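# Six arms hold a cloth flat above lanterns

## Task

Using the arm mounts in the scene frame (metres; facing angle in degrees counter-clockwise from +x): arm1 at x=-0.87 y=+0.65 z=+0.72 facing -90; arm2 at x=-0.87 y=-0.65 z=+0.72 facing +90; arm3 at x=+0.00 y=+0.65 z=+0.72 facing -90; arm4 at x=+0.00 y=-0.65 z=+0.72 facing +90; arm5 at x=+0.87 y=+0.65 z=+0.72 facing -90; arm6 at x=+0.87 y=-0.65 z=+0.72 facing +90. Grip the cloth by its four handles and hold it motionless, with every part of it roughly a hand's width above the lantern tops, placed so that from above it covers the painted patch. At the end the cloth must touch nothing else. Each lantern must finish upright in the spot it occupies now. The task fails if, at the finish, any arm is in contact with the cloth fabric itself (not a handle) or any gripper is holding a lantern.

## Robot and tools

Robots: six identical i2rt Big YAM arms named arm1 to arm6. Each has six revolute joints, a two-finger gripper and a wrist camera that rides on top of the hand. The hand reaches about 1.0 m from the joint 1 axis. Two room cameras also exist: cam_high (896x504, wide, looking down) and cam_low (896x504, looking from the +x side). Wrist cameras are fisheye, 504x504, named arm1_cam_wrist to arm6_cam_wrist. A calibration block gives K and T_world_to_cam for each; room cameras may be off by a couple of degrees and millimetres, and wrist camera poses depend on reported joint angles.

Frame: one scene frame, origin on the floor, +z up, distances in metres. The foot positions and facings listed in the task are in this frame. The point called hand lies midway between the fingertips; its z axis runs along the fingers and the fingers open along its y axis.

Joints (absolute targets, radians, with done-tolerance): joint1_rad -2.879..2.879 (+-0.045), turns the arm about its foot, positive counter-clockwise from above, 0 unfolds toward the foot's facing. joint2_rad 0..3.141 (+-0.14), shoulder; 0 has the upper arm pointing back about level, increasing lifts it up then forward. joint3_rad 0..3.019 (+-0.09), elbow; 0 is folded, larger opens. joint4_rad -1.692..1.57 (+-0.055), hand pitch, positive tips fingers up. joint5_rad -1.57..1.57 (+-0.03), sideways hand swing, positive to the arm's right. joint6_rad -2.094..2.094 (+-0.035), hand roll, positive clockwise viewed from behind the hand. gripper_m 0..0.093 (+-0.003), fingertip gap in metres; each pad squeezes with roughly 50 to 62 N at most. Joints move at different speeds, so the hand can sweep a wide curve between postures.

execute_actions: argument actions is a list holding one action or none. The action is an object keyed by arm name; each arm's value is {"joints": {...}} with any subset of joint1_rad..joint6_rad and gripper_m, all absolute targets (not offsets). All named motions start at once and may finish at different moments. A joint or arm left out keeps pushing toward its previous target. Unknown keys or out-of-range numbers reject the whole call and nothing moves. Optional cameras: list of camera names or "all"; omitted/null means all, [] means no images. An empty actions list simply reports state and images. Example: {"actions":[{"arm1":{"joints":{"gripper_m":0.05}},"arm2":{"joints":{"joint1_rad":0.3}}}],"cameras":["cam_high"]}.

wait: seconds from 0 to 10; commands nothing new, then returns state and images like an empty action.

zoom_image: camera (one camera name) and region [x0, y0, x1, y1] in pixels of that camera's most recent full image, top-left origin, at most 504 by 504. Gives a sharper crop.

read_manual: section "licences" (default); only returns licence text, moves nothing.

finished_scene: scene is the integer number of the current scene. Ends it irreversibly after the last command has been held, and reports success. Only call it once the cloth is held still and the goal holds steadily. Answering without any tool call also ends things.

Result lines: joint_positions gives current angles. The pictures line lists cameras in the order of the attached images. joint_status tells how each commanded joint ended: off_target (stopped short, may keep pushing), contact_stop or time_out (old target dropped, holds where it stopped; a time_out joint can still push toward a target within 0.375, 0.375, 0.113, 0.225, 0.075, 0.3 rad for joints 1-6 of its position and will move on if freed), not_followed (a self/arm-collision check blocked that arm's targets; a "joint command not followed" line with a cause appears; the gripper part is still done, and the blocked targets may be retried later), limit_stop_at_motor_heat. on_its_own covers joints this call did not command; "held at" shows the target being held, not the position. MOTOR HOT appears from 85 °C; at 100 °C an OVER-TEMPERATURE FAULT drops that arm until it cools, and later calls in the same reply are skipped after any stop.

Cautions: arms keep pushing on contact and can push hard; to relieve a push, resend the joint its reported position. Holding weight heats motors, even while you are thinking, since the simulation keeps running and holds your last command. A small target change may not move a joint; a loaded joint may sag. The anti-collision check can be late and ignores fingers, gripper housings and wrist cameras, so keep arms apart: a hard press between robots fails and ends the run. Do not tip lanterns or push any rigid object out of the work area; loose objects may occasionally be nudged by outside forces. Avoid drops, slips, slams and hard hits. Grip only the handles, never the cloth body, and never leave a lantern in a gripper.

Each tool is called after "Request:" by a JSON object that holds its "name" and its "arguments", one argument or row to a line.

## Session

Request:
{"name": "execute_actions", "arguments": {
  "actions": []
}}

Scene clock: 0.00 s.
arm1.joint_positions: joint1_rad=+0.013 joint2_rad=+0.424 joint3_rad=+1.451 joint4_rad=-1.544 joint5_rad=-0.008 joint6_rad=+0.013 gripper_m=+0.095
arm1.joint_status: not commanded
arm1.hand: x=-0.8623 y=+0.5287 z=+1.3165 quat_wxyz=(-0.353, -0.614, -0.611, +0.353) (m; scene frame)
arm2.joint_positions: joint1_rad=-0.010 joint2_rad=+0.451 joint3_rad=+1.449 joint4_rad=-1.544 joint5_rad=-0.010 joint6_rad=-0.015 gripper_m=+0.095
arm2.joint_status: not commanded
arm2.hand: x=-0.8707 y=-0.5228 z=+1.2769 quat_wxyz=(-0.348, +0.620, -0.612, -0.346) (m; scene frame)
arm3.joint_positions: joint1_rad=+0.017 joint2_rad=+0.424 joint3_rad=+1.448 joint4_rad=-1.522 joint5_rad=+0.005 joint6_rad=+0.007 gripper_m=+0.095
arm3.joint_status: not commanded
arm3.hand: x=-0.0001 y=+0.5312 z=+1.3128 quat_wxyz=(-0.360, -0.611, -0.604, +0.363) (m; scene frame)
arm4.joint_positions: joint1_rad=-0.001 joint2_rad=+0.422 joint3_rad=+1.478 joint4_rad=-1.532 joint5_rad=+0.009 joint6_rad=+0.003 gripper_m=+0.094
arm4.joint_status: not commanded
arm4.hand: x=+0.0027 y=-0.5388 z=+1.3286 quat_wxyz=(-0.371, +0.599, -0.609, -0.364) (m; scene frame)
arm5.joint_positions: joint1_rad=-0.011 joint2_rad=+0.447 joint3_rad=+1.465 joint4_rad=-1.548 joint5_rad=-0.015 joint6_rad=+0.005 gripper_m=+0.095
arm5.joint_status: not commanded
arm5.hand: x=+0.8604 y=+0.5211 z=+1.2772 quat_wxyz=(-0.346, -0.633, -0.598, +0.350) (m; scene frame)
arm6.joint_positions: joint1_rad=-0.014 joint2_rad=+0.440 joint3_rad=+1.454 joint4_rad=-1.553 joint5_rad=-0.013 joint6_rad=-0.002 gripper_m=+0.094
arm6.joint_status: not commanded
arm6.hand: x=+0.8707 y=-0.5295 z=+1.3648 quat_wxyz=(-0.350, +0.611, -0.619, -0.349) (m; scene frame)
pictures: arm1_cam_wrist, arm2_cam_wrist, arm3_cam_wrist, arm4_cam_wrist, arm5_cam_wrist, arm6_cam_wrist, cam_high, cam_low
Images, in order (width x height): arm1_cam_wrist 504x504, arm2_cam_wrist 504x504, arm3_cam_wrist 504x504, arm4_cam_wrist 504x504, arm5_cam_wrist 504x504, arm6_cam_wrist 504x504, cam_high 896x504, cam_low 896x504.

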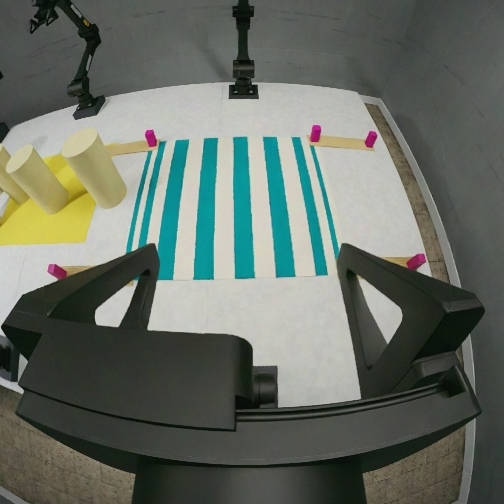

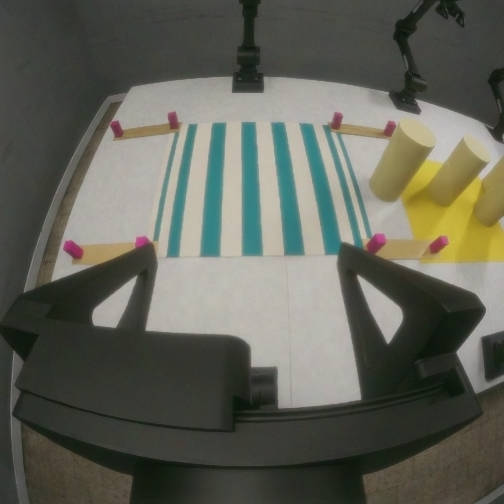

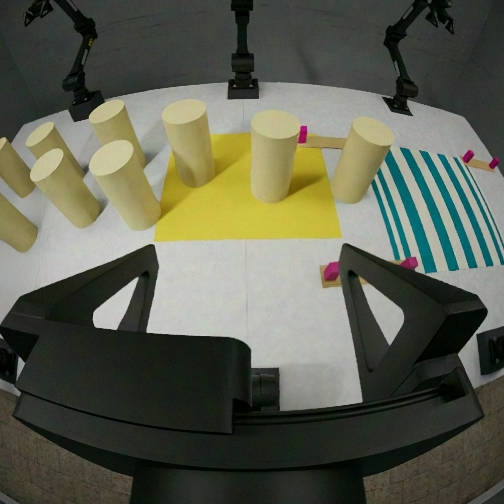

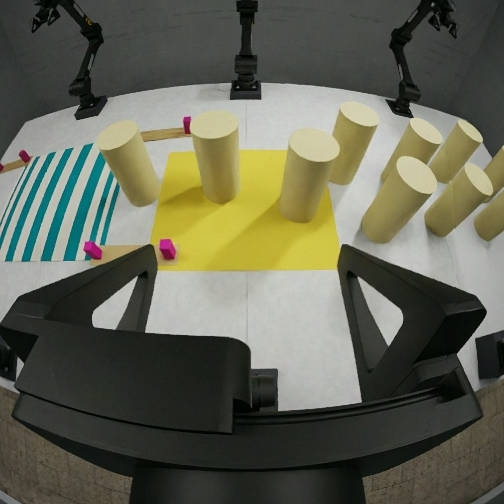

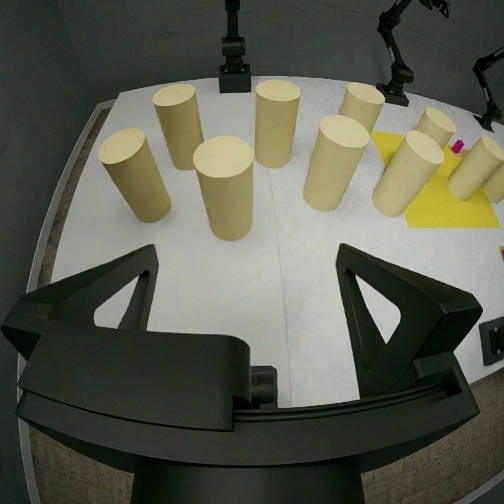

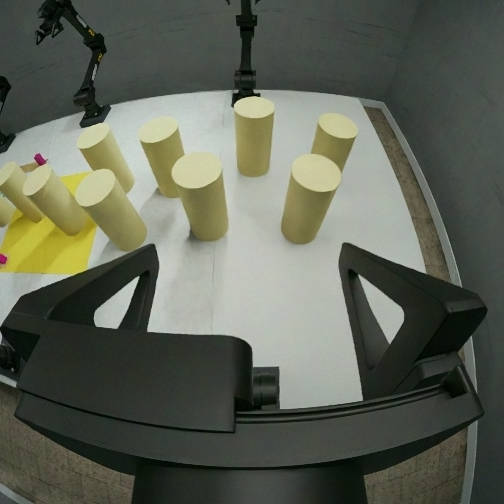

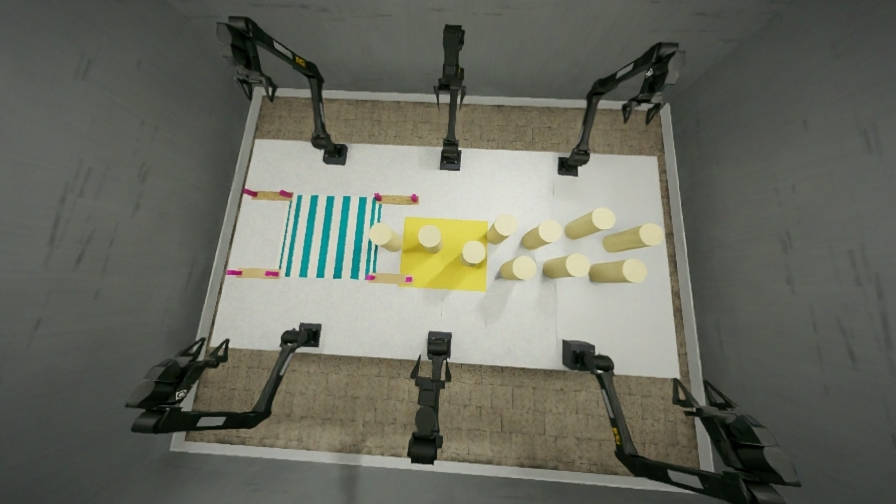

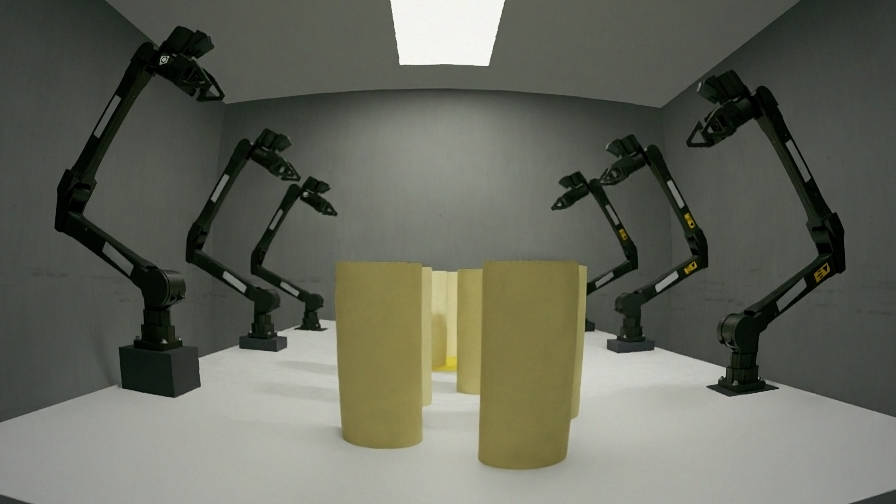

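Request:
{"name": "zoom_image", "arguments": {
  "camera": "cam_high",
  "region": [215, 170, 335, 290]
}}

Request:
{"name": "zoom_image", "arguments": {
  "camera": "cam_high",
  "region": [340, 180, 500, 300]
}}

Request:
{"name": "zoom_image", "arguments": {
  "camera": "arm2_cam_wrist",
  "region": [50, 90, 250, 290]
}}

Request:
{"name": "zoom_image", "arguments": {
  "camera": "arm2_cam_wrist",
  "region": [300, 90, 500, 290]
}}

Region (215, 170, 335, 290) of cam_high's 896x504 image, scaled by 4.200, with more detail than that image has.

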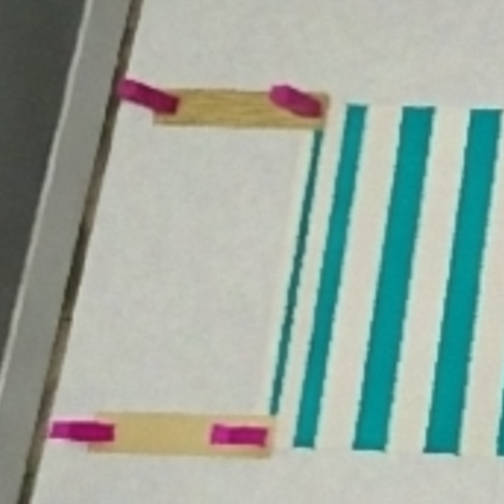

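Region (340, 180, 500, 300) of cam_high's 896x504 image, scaled by 3.150, with more detail than that image has; it fills the top 378 rows of this view, and the rest is white.

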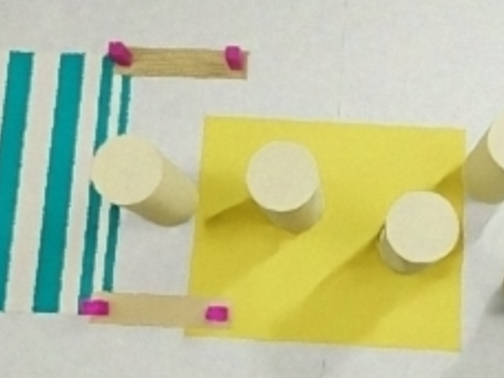

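Region (50, 90, 250, 290) of arm2_cam_wrist's 504x504 image, scaled by 2.520, with more detail than that image has.

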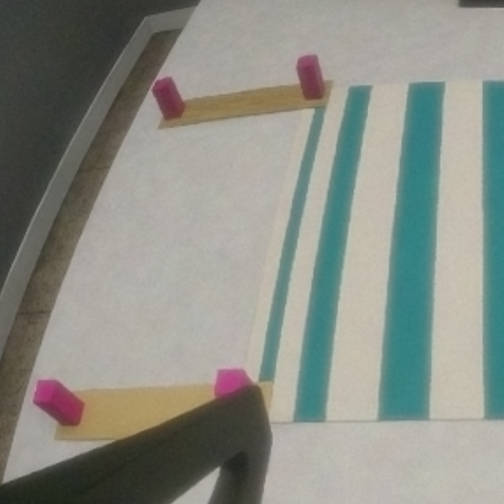

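Region (300, 90, 500, 290) of arm2_cam_wrist's 504x504 image, scaled by 2.520, with more detail than that image has.

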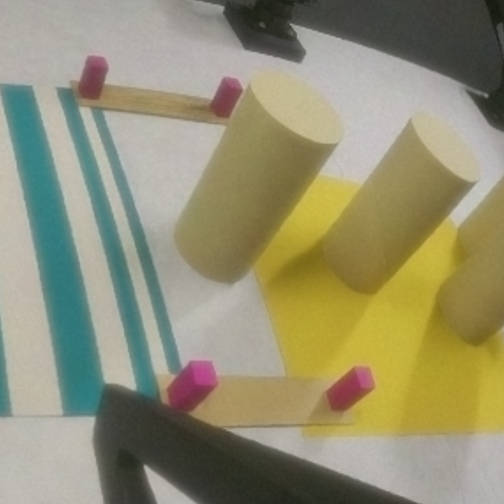

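Request:
{"name": "execute_actions", "arguments": {
  "actions": [
    {"arm1":{"joints":{"joint1_rad":-1.007,"joint2_rad":2.12,"joint3_rad":1.965,"joint4_rad":-1.369,"joint5_rad":0,"joint6_rad":-1.04}},"arm2":{"joints":{"joint1_rad":0.951,"joint2_rad":2.12,"joint3_rad":2.07,"joint4_rad":-1.478,"joint5_rad":0,"joint6_rad":0.935}},"arm3":{"joints":{"joint1_rad":-0.992,"joint2_rad":1.92,"joint3_rad":1.675,"joint4_rad":-1.272,"joint5_rad":0,"joint6_rad":-1.025}},"arm4":{"joints":{"joint1_rad":0.9,"joint2_rad":2.077,"joint3_rad":1.885,"joint4_rad":-1.353,"joint5_rad":0,"joint6_rad":0.885}}}
  ],
  "cameras": ["arm1_cam_wrist","arm2_cam_wrist","arm3_cam_wrist","arm4_cam_wrist"]
}}

Scene clock: 26.37 s.
arm1.joint_positions: joint1_rad=-1.016 joint2_rad=+2.130 joint3_rad=+1.944 joint4_rad=-1.367 joint5_rad=+0.000 joint6_rad=-1.032 gripper_m=+0.095
arm1.joint_status: all done
arm1.hand: x=-1.4358 y=+0.3115 z=+0.8674 quat_wxyz=(+0.010, -0.708, -0.706, +0.010) (m; scene frame)
arm2.joint_positions: joint1_rad=+0.959 joint2_rad=+2.133 joint3_rad=+2.049 joint4_rad=-1.477 joint5_rad=+0.000 joint6_rad=+0.921 gripper_m=+0.095
arm2.joint_status: all done
arm2.hand: x=-1.4149 y=-0.2706 z=+0.8631 quat_wxyz=(+0.000, +0.722, -0.692, -0.005) (m; scene frame)
arm3.joint_positions: joint1_rad=-0.998 joint2_rad=+1.914 joint3_rad=+1.665 joint4_rad=-1.272 joint5_rad=+0.000 joint6_rad=-1.011 gripper_m=+0.095
arm3.joint_status: all done
arm3.hand: x=-0.5066 y=+0.3380 z=+0.8819 quat_wxyz=(+0.006, -0.709, -0.704, +0.025) (m; scene frame)
arm4.joint_positions: joint1_rad=+0.909 joint2_rad=+2.060 joint3_rad=+1.863 joint4_rad=-1.346 joint5_rad=+0.001 joint6_rad=+0.873 gripper_m=+0.094
arm4.joint_status: all done
arm4.hand: x=-0.5034 y=-0.2527 z=+0.8735 quat_wxyz=(+0.001, +0.718, -0.696, -0.014) (m; scene frame)
arm5.joint_positions: joint1_rad=-0.011 joint2_rad=+0.447 joint3_rad=+1.465 joint4_rad=-1.548 joint5_rad=-0.015 joint6_rad=+0.005 gripper_m=+0.095
arm5.joint_status: not commanded
arm5.hand: x=+0.8604 y=+0.5211 z=+1.2772 quat_wxyz=(-0.346, -0.633, -0.598, +0.350) (m; scene frame)
arm6.joint_positions: joint1_rad=-0.014 joint2_rad=+0.440 joint3_rad=+1.454 joint4_rad=-1.553 joint5_rad=-0.013 joint6_rad=-0.002 gripper_m=+0.094
arm6.joint_status: not commanded
arm6.hand: x=+0.8707 y=-0.5295 z=+1.3648 quat_wxyz=(-0.350, +0.611, -0.619, -0.349) (m; scene frame)
pictures: arm1_cam_wrist, arm2_cam_wrist, arm3_cam_wrist, arm4_cam_wrist
camera_calibration (this result's frames):
arm1_cam_wrist: T_world_to_cam=[[-0.999661, 0.00762707, 0.0248948, -1.45651], [0.0208108, 0.808655, 0.587915, -0.728003], [-0.0156472, 0.588234, -0.808539, 0.624414], [0, 0, 0, 1]] pos_world=[-1.4311, 0.23251, 0.969127]
arm2_cam_wrist: T_world_to_cam=[[0.99927, 0.0378544, 0.00515633, 1.42154], [0.0274156, -0.804524, 0.593287, -0.688615], [0.0266069, -0.592712, -0.804975, 0.697753], [0, 0, 0, 1]] pos_world=[-1.42019, -0.194252, 0.96289]
arm3_cam_wrist: T_world_to_cam=[[-0.999424, 0.0190714, 0.0280578, -0.536042], [0.0316242, 0.823143, 0.566953, -0.752145], [-0.012283, 0.567514, -0.823272, 0.65502], [0, 0, 0, 1]] pos_world=[-0.503902, 0.257613, 0.980731]
arm4_cam_wrist: T_world_to_cam=[[0.99922, 0.0273368, -0.0284911, 0.536065], [0.0386374, -0.825637, 0.562878, -0.675297], [-0.00813605, -0.56354, -0.826049, 0.696453], [0, 0, 0, 1]] pos_world=[-0.503889, -0.179726, 0.970687]
Images, in order (width x height): arm1_cam_wrist 504x504, arm2_cam_wrist 504x504, arm3_cam_wrist 504x504, arm4_cam_wrist 504x504.

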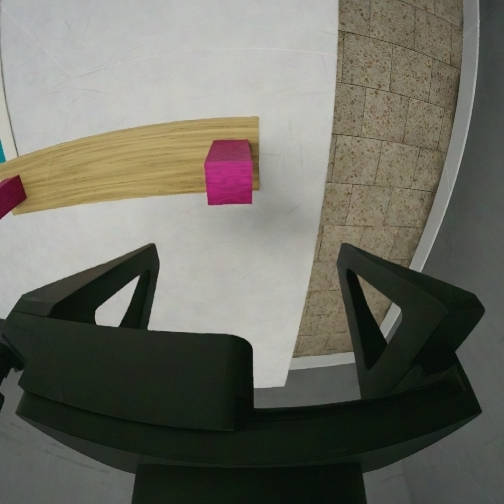

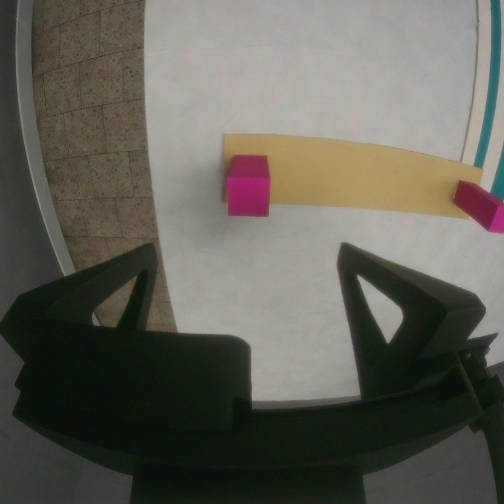

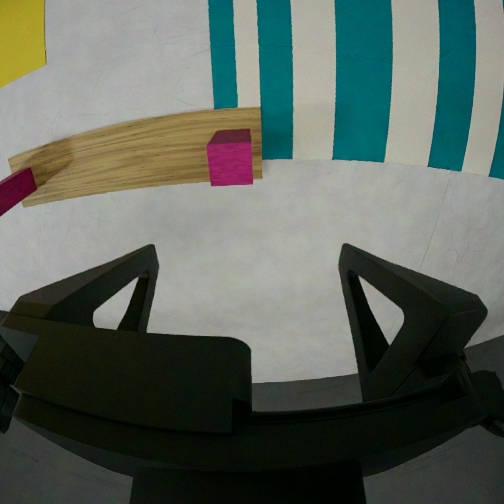

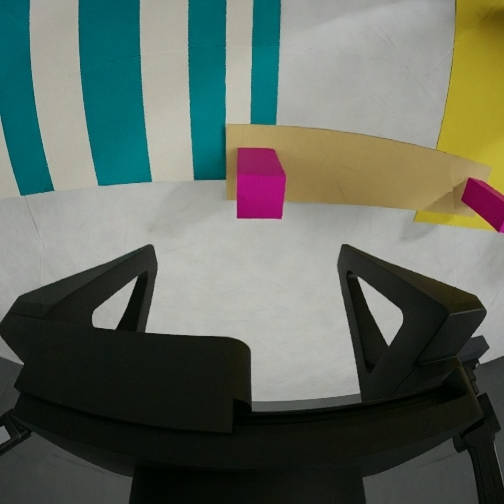

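Request:
{"name": "execute_actions", "arguments": {
  "actions": [
    {"arm1":{"joints":{"joint1_rad":-0.98,"joint2_rad":2.21,"joint3_rad":1.825,"joint4_rad":-1.168}},"arm2":{"joints":{"joint2_rad":2.195,"joint3_rad":1.915,"joint4_rad":-1.272,"joint6_rad":0.95}},"arm3":{"joints":{"joint1_rad":-0.935,"joint2_rad":2.065,"joint3_rad":1.597,"joint4_rad":-1.089,"joint6_rad":-0.945}},"arm4":{"joints":{"joint1_rad":0.885,"joint2_rad":2.17,"joint3_rad":1.765,"joint4_rad":-1.153}}}
  ],
  "cameras": ["arm1_cam_wrist","arm2_cam_wrist","arm3_cam_wrist","arm4_cam_wrist"]
}}

Scene clock: 47.27 s.
arm1.joint_positions: joint1_rad=-0.983 joint2_rad=+2.223 joint3_rad=+1.818 joint4_rad=-1.179 joint5_rad=+0.000 joint6_rad=-1.032 gripper_m=+0.095
arm1.joint_status: all done
arm1.hand: x=-1.4205 y=+0.2975 z=+0.7619 quat_wxyz=(+0.007, -0.696, -0.718, -0.005) (m; scene frame)
arm2.joint_positions: joint1_rad=+0.959 joint2_rad=+2.187 joint3_rad=+1.915 joint4_rad=-1.284 joint5_rad=+0.000 joint6_rad=+0.936 gripper_m=+0.095
arm2.joint_status: all done
arm2.hand: x=-1.4178 y=-0.2685 z=+0.7785 quat_wxyz=(+0.000, +0.716, -0.698, -0.007) (m; scene frame)
arm3.joint_positions: joint1_rad=-0.929 joint2_rad=+2.087 joint3_rad=+1.591 joint4_rad=-1.102 joint5_rad=+0.000 joint6_rad=-0.959 gripper_m=+0.095
arm3.joint_status: all done
arm3.hand: x=-0.4859 y=+0.3031 z=+0.7565 quat_wxyz=(-0.001, -0.704, -0.710, -0.012) (m; scene frame)
arm4.joint_positions: joint1_rad=+0.892 joint2_rad=+2.166 joint3_rad=+1.757 joint4_rad=-1.161 joint5_rad=+0.001 joint6_rad=+0.873 gripper_m=+0.094
arm4.joint_status: all done
arm4.hand: x=-0.4962 y=-0.2441 z=+0.7694 quat_wxyz=(+0.000, +0.712, -0.702, +0.000) (m; scene frame)
arm5.joint_positions: joint1_rad=-0.011 joint2_rad=+0.447 joint3_rad=+1.465 joint4_rad=-1.548 joint5_rad=-0.015 joint6_rad=+0.005 gripper_m=+0.095
arm5.joint_status: not commanded
arm5.hand: x=+0.8604 y=+0.5211 z=+1.2772 quat_wxyz=(-0.346, -0.633, -0.598, +0.350) (m; scene frame)
arm6.joint_positions: joint1_rad=-0.014 joint2_rad=+0.440 joint3_rad=+1.454 joint4_rad=-1.553 joint5_rad=-0.013 joint6_rad=-0.002 gripper_m=+0.094
arm6.joint_status: not commanded
arm6.hand: x=+0.8707 y=-0.5295 z=+1.3648 quat_wxyz=(-0.350, +0.611, -0.619, -0.349) (m; scene frame)
pictures: arm1_cam_wrist, arm2_cam_wrist, arm3_cam_wrist, arm4_cam_wrist
camera_calibration (this result's frames):
arm1_cam_wrist: T_world_to_cam=[[-0.999679, -0.0252699, -0.00185052, -1.40829], [-0.0213032, 0.798721, 0.601324, -0.722126], [-0.0137174, 0.60117, -0.799003, 0.539225], [0, 0, 0, 1]] pos_world=[-1.41582, 0.217024, 0.862468]
arm2_cam_wrist: T_world_to_cam=[[0.999744, 0.0226009, 0.000741574, 1.42477], [0.0177962, -0.806595, 0.590837, -0.648908], [0.0139516, -0.590673, -0.806791, 0.614947], [0, 0, 0, 1]] pos_world=[-1.42143, -0.192375, 0.878476]
arm3_cam_wrist: T_world_to_cam=[[-0.999383, 0.003693, -0.0349421, -0.458732], [-0.0180654, 0.798945, 0.601132, -0.695674], [0.0301368, 0.601392, -0.798385, 0.563396], [0, 0, 0, 1]] pos_world=[-0.487996, 0.218678, 0.85197]
arm4_cam_wrist: T_world_to_cam=[[0.999923, 0.00950897, -0.00795714, 0.505921], [0.0123579, -0.816562, 0.577126, -0.631676], [-0.00100962, -0.57718, -0.816616, 0.608336], [0, 0, 0, 1]] pos_world=[-0.497462, -0.169494, 0.865359]
Images, in order (width x height): arm1_cam_wrist 504x504, arm2_cam_wrist 504x504, arm3_cam_wrist 504x504, arm4_cam_wrist 504x504.

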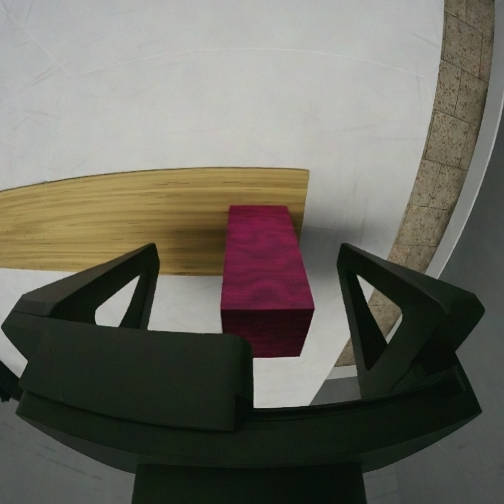

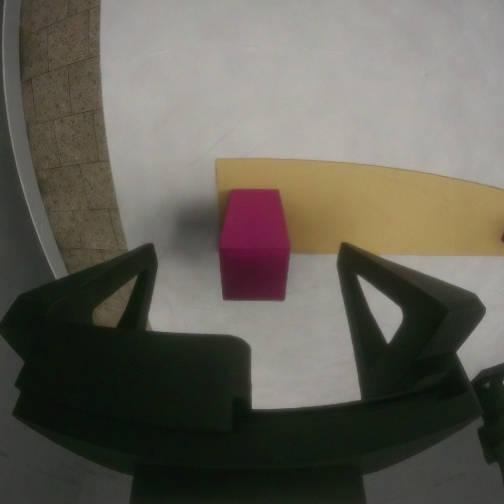

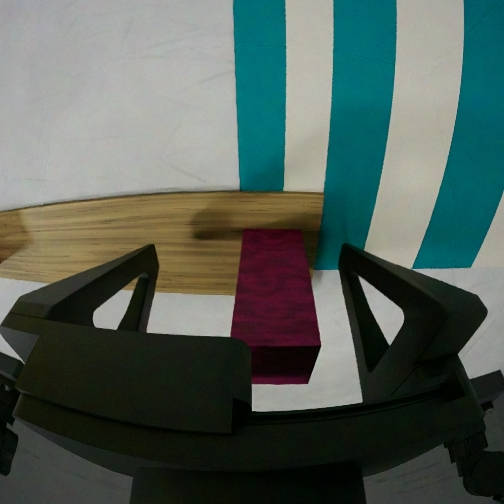

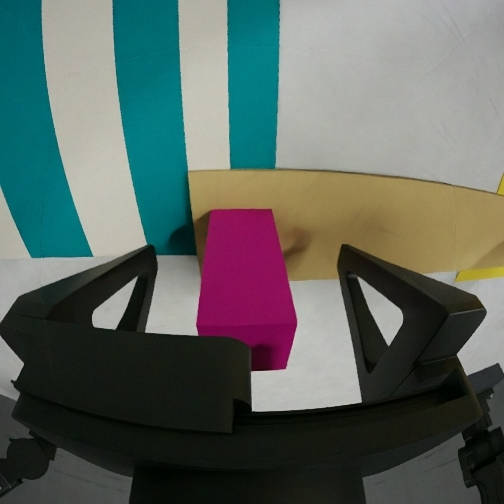

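Request:
{"name": "execute_actions", "arguments": {
  "actions": [
    {"arm1":{"joints":{"gripper_m":0.0}},"arm2":{"joints":{"gripper_m":0.0}},"arm3":{"joints":{"gripper_m":0.0}},"arm4":{"joints":{"gripper_m":0.0}}}
  ],
  "cameras": ["arm1_cam_wrist","arm2_cam_wrist","arm3_cam_wrist","arm4_cam_wrist"]
}}

Scene clock: 52.30 s.
arm1.joint_positions: joint1_rad=-0.983 joint2_rad=+2.223 joint3_rad=+1.818 joint4_rad=-1.178 joint5_rad=-0.001 joint6_rad=-1.035 gripper_m=+0.030
arm1.joint_status: gripper_m off_target (ended at +0.030, target +0.000)
arm1.hand: x=-1.4206 y=+0.2974 z=+0.7619 quat_wxyz=(+0.006, -0.695, -0.719, -0.005) (m; scene frame)
arm2.joint_positions: joint1_rad=+0.955 joint2_rad=+2.187 joint3_rad=+1.915 joint4_rad=-1.284 joint5_rad=+0.003 joint6_rad=+0.936 gripper_m=+0.029
arm2.joint_status: gripper_m off_target (ended at +0.029, target +0.000)
arm2.hand: x=-1.4159 y=-0.2657 z=+0.7785 quat_wxyz=(-0.001, +0.715, -0.699, -0.007) (m; scene frame)
arm3.joint_positions: joint1_rad=-0.929 joint2_rad=+2.087 joint3_rad=+1.591 joint4_rad=-1.092 joint5_rad=+0.002 joint6_rad=-0.955 gripper_m=+0.029
arm3.joint_status: gripper_m off_target (ended at +0.029, target +0.000)
arm3.hand: x=-0.4881 y=+0.3019 z=+0.7565 quat_wxyz=(+0.000, -0.705, -0.709, -0.007) (m; scene frame)
arm4.joint_positions: joint1_rad=+0.892 joint2_rad=+2.166 joint3_rad=+1.757 joint4_rad=-1.157 joint5_rad=-0.003 joint6_rad=+0.875 gripper_m=+0.029
arm4.joint_status: gripper_m off_target (ended at +0.029, target +0.000)
arm4.hand: x=-0.4973 y=-0.2441 z=+0.7694 quat_wxyz=(+0.002, +0.711, -0.703, -0.002) (m; scene frame)
arm5.joint_positions: joint1_rad=-0.011 joint2_rad=+0.447 joint3_rad=+1.465 joint4_rad=-1.548 joint5_rad=-0.015 joint6_rad=+0.005 gripper_m=+0.095
arm5.joint_status: not commanded
arm5.hand: x=+0.8604 y=+0.5211 z=+1.2772 quat_wxyz=(-0.346, -0.633, -0.598, +0.350) (m; scene frame)
arm6.joint_positions: joint1_rad=-0.014 joint2_rad=+0.440 joint3_rad=+1.454 joint4_rad=-1.553 joint5_rad=-0.013 joint6_rad=-0.002 gripper_m=+0.094
arm6.joint_status: not commanded
arm6.hand: x=+0.8707 y=-0.5295 z=+1.3648 quat_wxyz=(-0.350, +0.611, -0.619, -0.349) (m; scene frame)
pictures: arm1_cam_wrist, arm2_cam_wrist, arm3_cam_wrist, arm4_cam_wrist
camera_calibration (this result's frames):
arm1_cam_wrist: T_world_to_cam=[[-0.999598, -0.0283307, -0.00144359, -1.4077], [-0.0235154, 0.799088, 0.600753, -0.72482], [-0.0158662, 0.600546, -0.799433, 0.536777], [0, 0, 0, 1]] pos_world=[-1.41566, 0.216955, 0.862523]
arm2_cam_wrist: T_world_to_cam=[[0.999814, 0.0191202, 0.00254569, 1.42057], [0.0139552, -0.808132, 0.588836, -0.651037], [0.0133159, -0.588691, -0.808248, 0.617295], [0, 0, 0, 1]] pos_world=[-1.41944, -0.189889, 0.878665]
arm3_cam_wrist: T_world_to_cam=[[-0.999644, 0.0073221, -0.0256577, -0.469187], [-0.00946294, 0.801811, 0.597502, -0.688598], [0.0249476, 0.597532, -0.801457, 0.565136], [0, 0, 0, 1]] pos_world=[-0.489635, 0.217874, 0.852332]
arm4_cam_wrist: T_world_to_cam=[[0.999883, 0.00759776, -0.0132796, 0.51064], [0.0138759, -0.81596, 0.577942, -0.63141], [-0.00644458, -0.578058, -0.81597, 0.604908], [0, 0, 0, 1]] pos_world=[-0.497921, -0.169413, 0.865285]
Images, in order (width x height): arm1_cam_wrist 504x504, arm2_cam_wrist 504x504, arm3_cam_wrist 504x504, arm4_cam_wrist 504x504.

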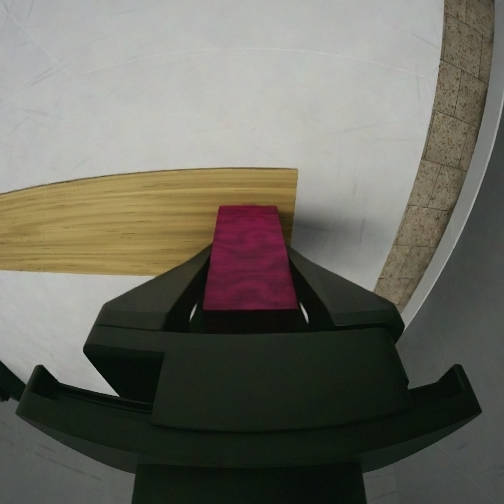

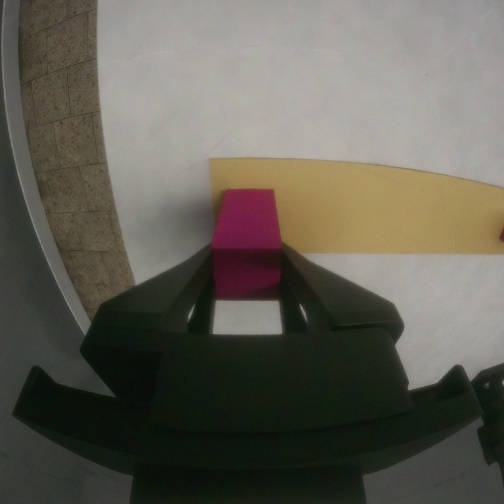

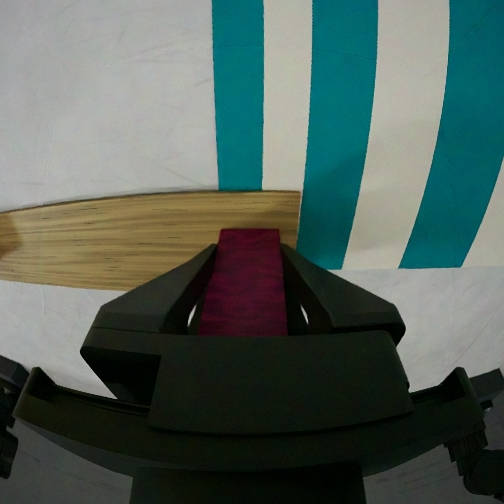

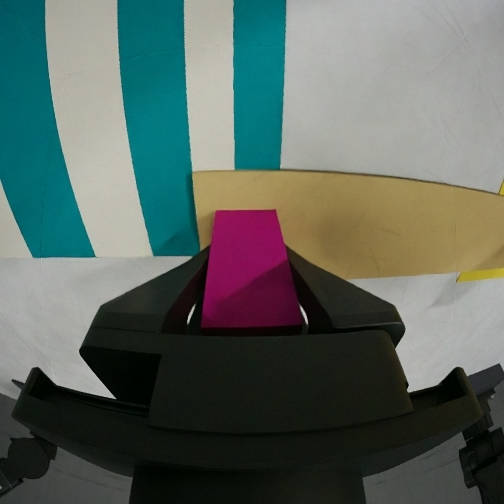

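Request:
{"name": "execute_actions", "arguments": {
  "actions": [
    {"arm1":{"joints":{"joint1_rad":-0.93,"joint2_rad":1.81,"joint3_rad":1.735,"joint4_rad":-1.315,"joint6_rad":-0.98}},"arm2":{"joints":{"joint1_rad":0.905,"joint2_rad":1.83,"joint3_rad":1.875,"joint4_rad":-1.43,"joint6_rad":0.88}},"arm3":{"joints":{"joint1_rad":-0.955,"joint2_rad":1.705,"joint3_rad":2.175,"joint4_rad":-1.585,"joint6_rad":-0.975}},"arm4":{"joints":{"joint1_rad":0.932,"joint2_rad":1.80,"joint3_rad":2.265,"joint4_rad":-1.595,"joint6_rad":0.915}}}
  ],
  "cameras": ["cam_high","cam_low"]
}}

Request:
{"name": "zoom_image", "arguments": {
  "camera": "cam_low",
  "region": [310, 170, 590, 320]
}}

Scene clock: 67.10 s.
arm1.joint_positions: joint1_rad=-0.926 joint2_rad=+1.814 joint3_rad=+1.719 joint4_rad=-1.319 joint5_rad=-0.003 joint6_rad=-0.971 gripper_m=+0.030
arm1.joint_status: all done
arm1.hand: x=-1.3509 y=+0.2967 z=+0.9699 quat_wxyz=(+0.020, -0.694, -0.715, +0.079) (m; scene frame)
arm2.joint_positions: joint1_rad=+0.898 joint2_rad=+1.822 joint3_rad=+1.861 joint4_rad=-1.429 joint5_rad=+0.005 joint6_rad=+0.868 gripper_m=+0.029
arm2.joint_status: all done
arm2.hand: x=-1.3458 y=-0.2722 z=+0.9799 quat_wxyz=(+0.006, +0.716, -0.693, -0.090) (m; scene frame)
arm3.joint_positions: joint1_rad=-0.942 joint2_rad=+1.741 joint3_rad=+2.168 joint4_rad=-1.568 joint5_rad=-0.003 joint6_rad=-0.967 gripper_m=+0.029
arm3.joint_status: all done
arm3.hand: x=-0.4938 y=+0.3058 z=+1.1845 quat_wxyz=(+0.038, -0.689, -0.692, +0.211) (m; scene frame)
arm4.joint_positions: joint1_rad=+0.923 joint2_rad=+1.820 joint3_rad=+2.249 joint4_rad=-1.585 joint5_rad=+0.002 joint6_rad=+0.908 gripper_m=+0.029
arm4.joint_status: all done
arm4.hand: x=-0.4978 y=-0.2677 z=+1.1758 quat_wxyz=(+0.026, +0.695, -0.689, -0.204) (m; scene frame)
arm5.joint_positions: joint1_rad=-0.011 joint2_rad=+0.447 joint3_rad=+1.465 joint4_rad=-1.548 joint5_rad=-0.015 joint6_rad=+0.005 gripper_m=+0.095
arm5.joint_status: not commanded
arm5.hand: x=+0.8604 y=+0.5211 z=+1.2772 quat_wxyz=(-0.346, -0.633, -0.598, +0.350) (m; scene frame)
arm6.joint_positions: joint1_rad=-0.014 joint2_rad=+0.440 joint3_rad=+1.454 joint4_rad=-1.553 joint5_rad=-0.013 joint6_rad=-0.002 gripper_m=+0.094
arm6.joint_status: not commanded
arm6.hand: x=+0.8707 y=-0.5295 z=+1.3648 quat_wxyz=(-0.350, +0.611, -0.619, -0.349) (m; scene frame)
pictures: cam_high, cam_low
Images, in order (width x height): cam_high 896x504, cam_low 896x504.

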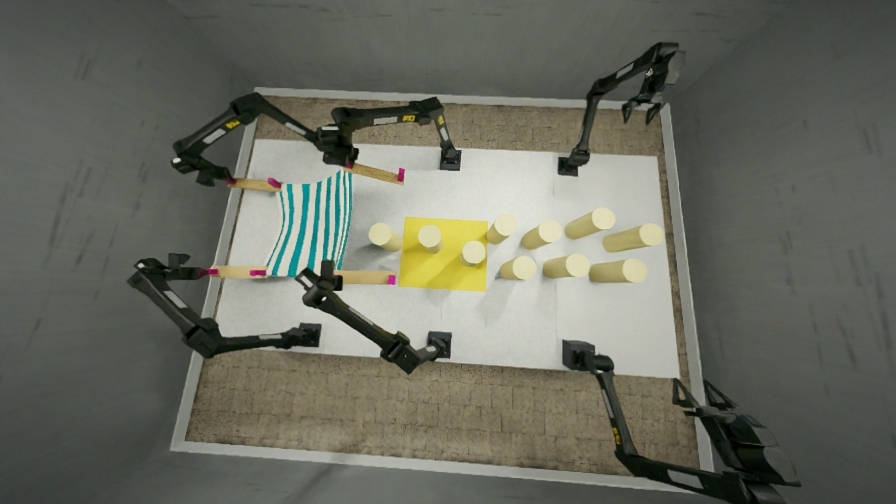

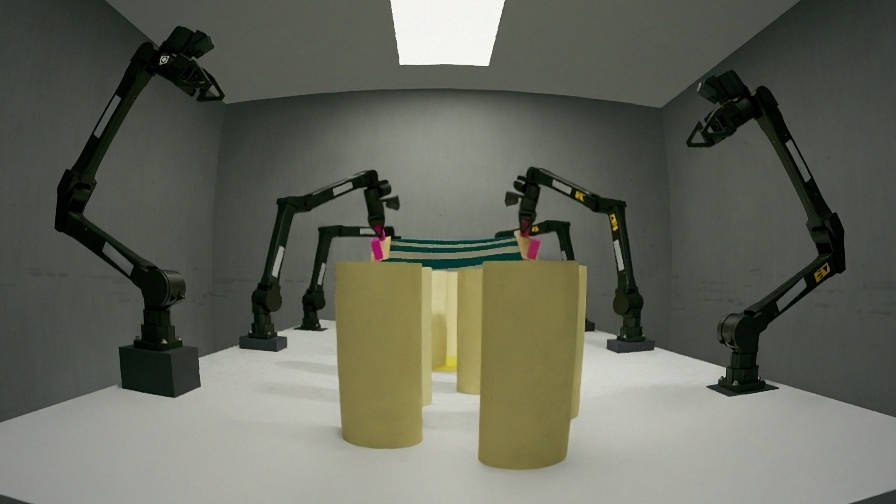

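Region (310, 170, 590, 320) of cam_low's 896x504 image, scaled by 1.800, with more detail than that image has; it fills the top 270 rows of this view, and the rest is white.

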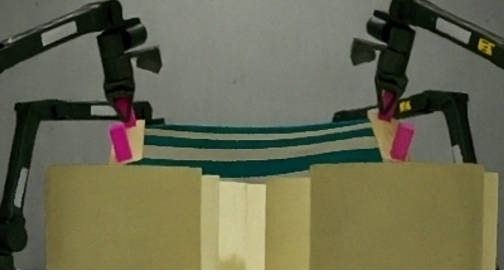

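Request:
{"name": "execute_actions", "arguments": {
  "actions": [
    {"arm1":{"joints":{"joint1_rad":-0.742,"joint2_rad":1.57,"joint3_rad":1.675,"joint4_rad":-1.585,"joint6_rad":-0.82}},"arm2":{"joints":{"joint1_rad":0.735,"joint2_rad":1.56,"joint3_rad":1.79,"joint4_rad":-1.66,"joint6_rad":0.765}},"arm3":{"joints":{"joint1_rad":-0.672,"joint2_rad":1.36,"joint3_rad":1.735,"joint4_rad":-1.61,"joint6_rad":-0.705}},"arm4":{"joints":{"joint1_rad":0.685,"joint2_rad":1.405,"joint3_rad":1.772,"joint4_rad":-1.6,"joint6_rad":0.695}}}
  ],
  "cameras": ["cam_high","cam_low"]
}}

Request:
{"name": "zoom_image", "arguments": {
  "camera": "cam_low",
  "region": [310, 170, 590, 320]
}}

Scene clock: 83.67 s.
arm1.joint_positions: joint1_rad=-0.729 joint2_rad=+1.568 joint3_rad=+1.664 joint4_rad=-1.574 joint5_rad=-0.004 joint6_rad=-0.799 gripper_m=+0.030
arm1.joint_status: all done
arm1.hand: x=-1.1993 y=+0.2859 z=+1.0659 quat_wxyz=(+0.006, -0.687, -0.725, +0.047) (m; scene frame)
arm2.joint_positions: joint1_rad=+0.724 joint2_rad=+1.551 joint3_rad=+1.777 joint4_rad=-1.648 joint5_rad=+0.006 joint6_rad=+0.741 gripper_m=+0.029
arm2.joint_status: all done
arm2.hand: x=-1.1957 y=-0.2826 z=+1.0794 quat_wxyz=(-0.008, +0.700, -0.710, -0.074) (m; scene frame)
arm3.joint_positions: joint1_rad=-0.666 joint2_rad=+1.373 joint3_rad=+1.737 joint4_rad=-1.597 joint5_rad=+0.000 joint6_rad=-0.723 gripper_m=+0.029
arm3.joint_status: all done
arm3.hand: x=-0.2860 y=+0.3009 z=+1.1764 quat_wxyz=(-0.013, -0.684, -0.709, +0.169) (m; scene frame)
arm4.joint_positions: joint1_rad=+0.679 joint2_rad=+1.402 joint3_rad=+1.769 joint4_rad=-1.594 joint5_rad=+0.000 joint6_rad=+0.711 gripper_m=+0.029
arm4.joint_status: all done
arm4.hand: x=-0.2895 y=-0.2862 z=+1.1816 quat_wxyz=(-0.016, +0.683, -0.710, -0.170) (m; scene frame)
arm5.joint_positions: joint1_rad=-0.011 joint2_rad=+0.447 joint3_rad=+1.465 joint4_rad=-1.548 joint5_rad=-0.015 joint6_rad=+0.005 gripper_m=+0.095
arm5.joint_status: not commanded
arm5.hand: x=+0.8604 y=+0.5211 z=+1.2772 quat_wxyz=(-0.346, -0.633, -0.598, +0.350) (m; scene frame)
arm6.joint_positions: joint1_rad=-0.014 joint2_rad=+0.440 joint3_rad=+1.454 joint4_rad=-1.553 joint5_rad=-0.013 joint6_rad=-0.002 gripper_m=+0.094
arm6.joint_status: not commanded
arm6.hand: x=+0.8707 y=-0.5295 z=+1.3648 quat_wxyz=(-0.350, +0.611, -0.619, -0.349) (m; scene frame)
pictures: cam_high, cam_low
Images, in order (width x height): cam_high 896x504, cam_low 896x504.

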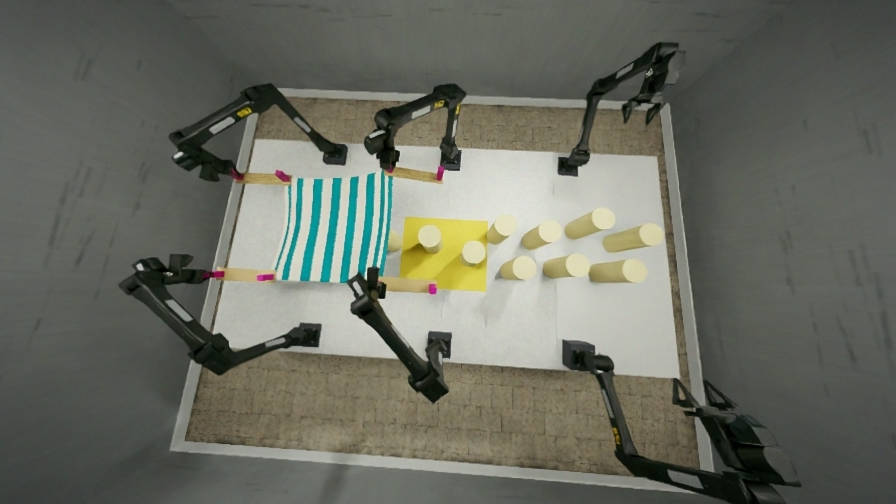

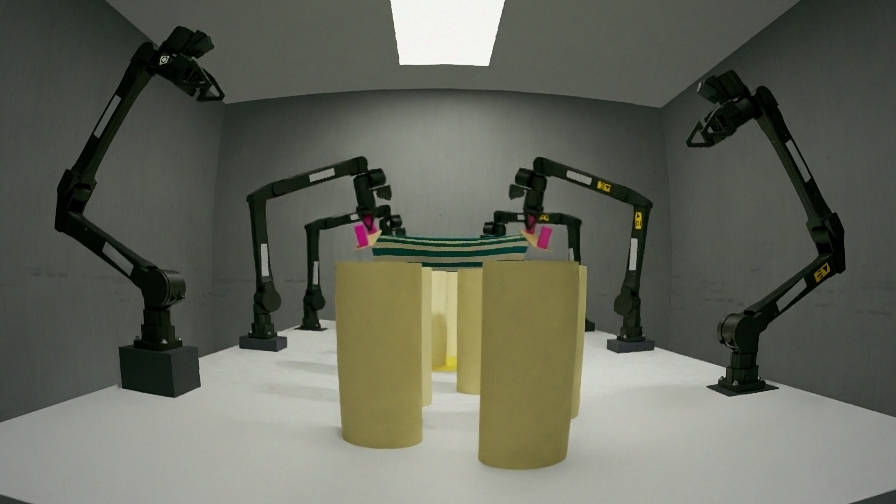

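Region (310, 170, 590, 320) of cam_low's 896x504 image, scaled by 1.800, with more detail than that image has; it fills the top 270 rows of this view, and the rest is white.

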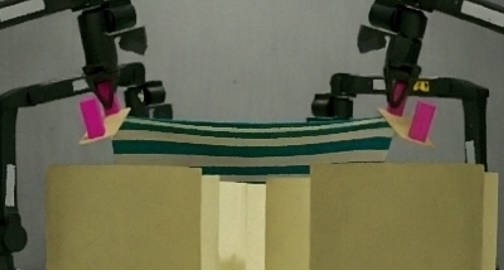

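Request:
{"name": "execute_actions", "arguments": {
  "actions": [
    {"arm1":{"joints":{"joint1_rad":-0.428,"joint2_rad":1.232,"joint3_rad":1.515,"joint4_rad":-1.605,"joint5_rad":-0.1,"joint6_rad":-0.50}},"arm2":{"joints":{"joint1_rad":0.455,"joint2_rad":1.19,"joint3_rad":1.592,"joint4_rad":-1.645,"joint5_rad":0.12,"joint6_rad":0.475}},"arm3":{"joints":{"joint1_rad":-0.228,"joint2_rad":1.165,"joint3_rad":1.56,"joint4_rad":-1.635,"joint6_rad":-0.23}},"arm4":{"joints":{"joint1_rad":0.28,"joint2_rad":1.14,"joint3_rad":1.533,"joint4_rad":-1.63,"joint6_rad":0.265}}}
  ],
  "cameras": ["cam_high","cam_low"]
}}

Request:
{"name": "zoom_image", "arguments": {
  "camera": "cam_low",
  "region": [310, 170, 590, 320]
}}

Scene clock: 99.67 s.
arm1.joint_positions: joint1_rad=-0.416 joint2_rad=+1.237 joint3_rad=+1.508 joint4_rad=-1.592 joint5_rad=-0.102 joint6_rad=-0.476 gripper_m=+0.030
arm1.joint_status: all done
arm1.hand: x=-1.0134 y=+0.2850 z=+1.1380 quat_wxyz=(-0.080, -0.681, -0.721, +0.102) (m; scene frame)
arm2.joint_positions: joint1_rad=+0.447 joint2_rad=+1.192 joint3_rad=+1.587 joint4_rad=-1.646 joint5_rad=+0.122 joint6_rad=+0.452 gripper_m=+0.029
arm2.joint_status: all done
arm2.hand: x=-1.0141 y=-0.3040 z=+1.1491 quat_wxyz=(-0.109, +0.689, -0.704, -0.131) (m; scene frame)
arm3.joint_positions: joint1_rad=-0.230 joint2_rad=+1.167 joint3_rad=+1.564 joint4_rad=-1.618 joint5_rad=+0.004 joint6_rad=-0.250 gripper_m=+0.029
arm3.joint_status: all done
arm3.hand: x=-0.0921 y=+0.2902 z=+1.1783 quat_wxyz=(-0.086, -0.697, -0.696, +0.152) (m; scene frame)
arm4.joint_positions: joint1_rad=+0.280 joint2_rad=+1.134 joint3_rad=+1.532 joint4_rad=-1.617 joint5_rad=-0.003 joint6_rad=+0.283 gripper_m=+0.029
arm4.joint_status: all done
arm4.hand: x=-0.0974 y=-0.3031 z=+1.1808 quat_wxyz=(-0.084, +0.693, -0.699, -0.153) (m; scene frame)
arm5.joint_positions: joint1_rad=-0.011 joint2_rad=+0.447 joint3_rad=+1.465 joint4_rad=-1.548 joint5_rad=-0.015 joint6_rad=+0.005 gripper_m=+0.095
arm5.joint_status: not commanded
arm5.hand: x=+0.8604 y=+0.5211 z=+1.2772 quat_wxyz=(-0.346, -0.633, -0.598, +0.350) (m; scene frame)
arm6.joint_positions: joint1_rad=-0.014 joint2_rad=+0.440 joint3_rad=+1.454 joint4_rad=-1.553 joint5_rad=-0.013 joint6_rad=-0.002 gripper_m=+0.094
arm6.joint_status: not commanded
arm6.hand: x=+0.8707 y=-0.5295 z=+1.3648 quat_wxyz=(-0.350, +0.611, -0.619, -0.349) (m; scene frame)
pictures: cam_high, cam_low
Images, in order (width x height): cam_high 896x504, cam_low 896x504.

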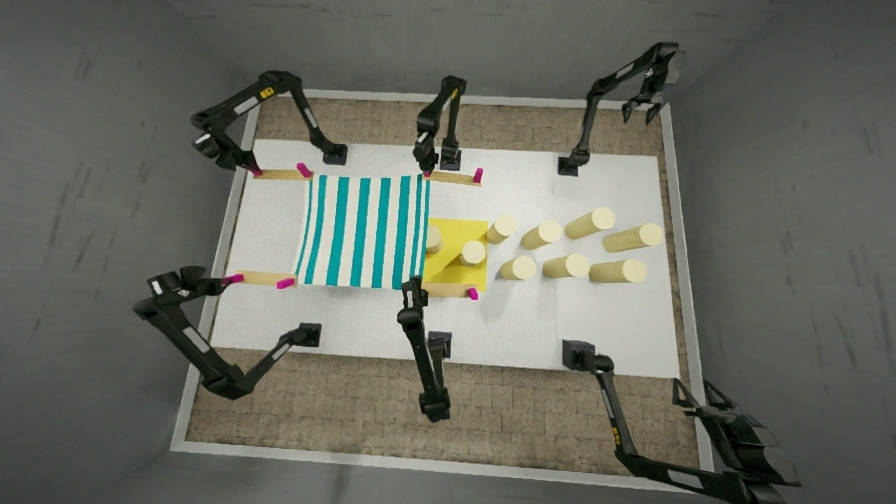

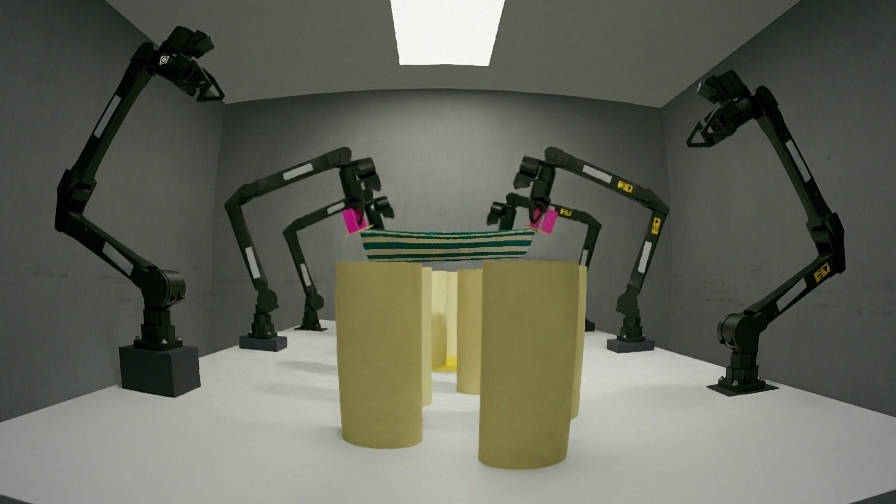

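Region (310, 170, 590, 320) of cam_low's 896x504 image, scaled by 1.800, with more detail than that image has; it fills the top 270 rows of this view, and the rest is white.

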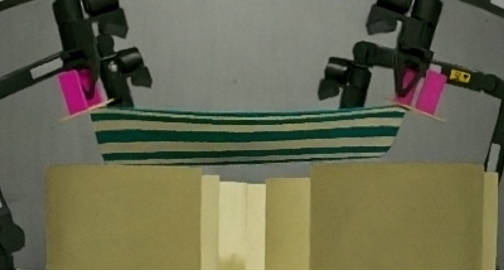

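Request:
{"name": "execute_actions", "arguments": {
  "actions": [
    {"arm1":{"joints":{"joint1_rad":0.125,"joint2_rad":1.165,"joint3_rad":1.447,"joint4_rad":-1.575,"joint5_rad":-0.06,"joint6_rad":0.065}},"arm2":{"joints":{"joint1_rad":-0.135,"joint2_rad":1.075,"joint3_rad":1.478,"joint4_rad":-1.64,"joint5_rad":0.08,"joint6_rad":-0.135}},"arm3":{"joints":{"joint1_rad":0.335,"joint2_rad":1.24,"joint3_rad":1.69,"joint4_rad":-1.63,"joint6_rad":0.375}},"arm4":{"joints":{"joint1_rad":-0.348,"joint2_rad":1.125,"joint3_rad":1.57,"joint4_rad":-1.665,"joint6_rad":-0.36}}}
  ],
  "cameras": ["cam_high","cam_low"]
}}

Request:
{"name": "zoom_image", "arguments": {
  "camera": "cam_low",
  "region": [310, 170, 590, 320]
}}

Scene clock: 111.63 s.
arm1.joint_positions: joint1_rad=+0.123 joint2_rad=+1.186 joint3_rad=+1.448 joint4_rad=-1.571 joint5_rad=-0.061 joint6_rad=+0.086 gripper_m=+0.030
arm1.joint_status: all done
arm1.hand: x=-0.8157 y=+0.2746 z=+1.1289 quat_wxyz=(-0.112, -0.691, -0.711, +0.061) (m; scene frame)
arm2.joint_positions: joint1_rad=-0.129 joint2_rad=+1.091 joint3_rad=+1.481 joint4_rad=-1.640 joint5_rad=+0.078 joint6_rad=-0.135 gripper_m=+0.029
arm2.joint_status: all done
arm2.hand: x=-0.8143 y=-0.3170 z=+1.1371 quat_wxyz=(-0.150, +0.696, -0.699, -0.067) (m; scene frame)
arm3.joint_positions: joint1_rad=+0.327 joint2_rad=+1.259 joint3_rad=+1.618 joint4_rad=-1.619 joint5_rad=+0.008 joint6_rad=+0.355 gripper_m=+0.029
arm3.joint_status: all done
arm3.hand: x=+0.1210 y=+0.2654 z=+1.1681 quat_wxyz=(-0.137, -0.716, -0.681, +0.073) (m; scene frame)
arm4.joint_positions: joint1_rad=-0.336 joint2_rad=+1.134 joint3_rad=+1.532 joint4_rad=-1.657 joint5_rad=-0.010 joint6_rad=-0.344 gripper_m=+0.029
arm4.joint_status: all done
arm4.hand: x=+0.1162 y=-0.3191 z=+1.1775 quat_wxyz=(-0.138, +0.700, -0.697, -0.071) (m; scene frame)
arm5.joint_positions: joint1_rad=-0.011 joint2_rad=+0.447 joint3_rad=+1.465 joint4_rad=-1.548 joint5_rad=-0.015 joint6_rad=+0.005 gripper_m=+0.095
arm5.joint_status: not commanded
arm5.hand: x=+0.8604 y=+0.5211 z=+1.2772 quat_wxyz=(-0.346, -0.633, -0.598, +0.350) (m; scene frame)
arm6.joint_positions: joint1_rad=-0.014 joint2_rad=+0.440 joint3_rad=+1.454 joint4_rad=-1.553 joint5_rad=-0.013 joint6_rad=-0.002 gripper_m=+0.094
arm6.joint_status: not commanded
arm6.hand: x=+0.8707 y=-0.5295 z=+1.3648 quat_wxyz=(-0.350, +0.611, -0.619, -0.349) (m; scene frame)
pictures: cam_high, cam_low
Images, in order (width x height): cam_high 896x504, cam_low 896x504.

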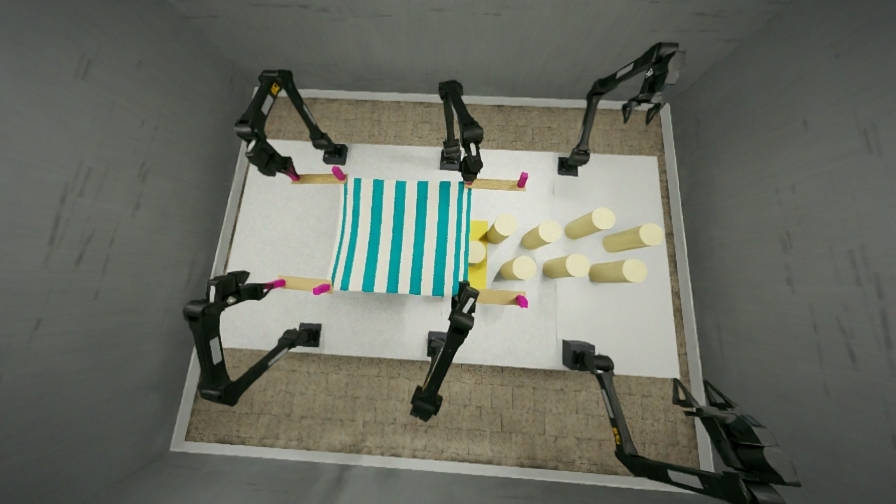

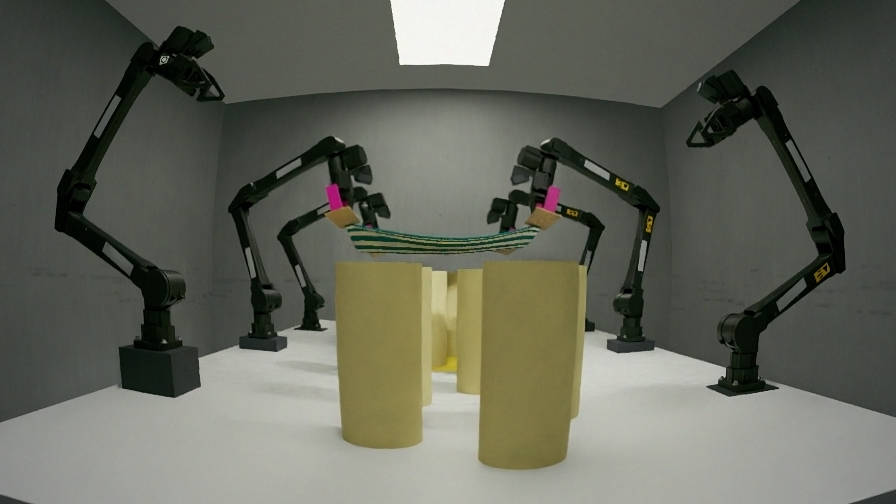

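Region (310, 170, 590, 320) of cam_low's 896x504 image, scaled by 1.800, with more detail than that image has; it fills the top 270 rows of this view, and the rest is white.

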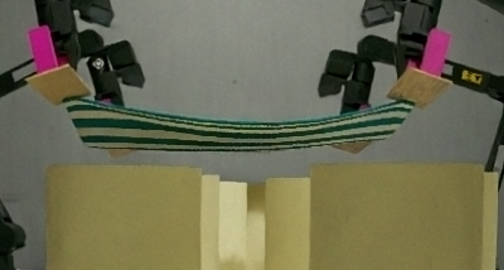

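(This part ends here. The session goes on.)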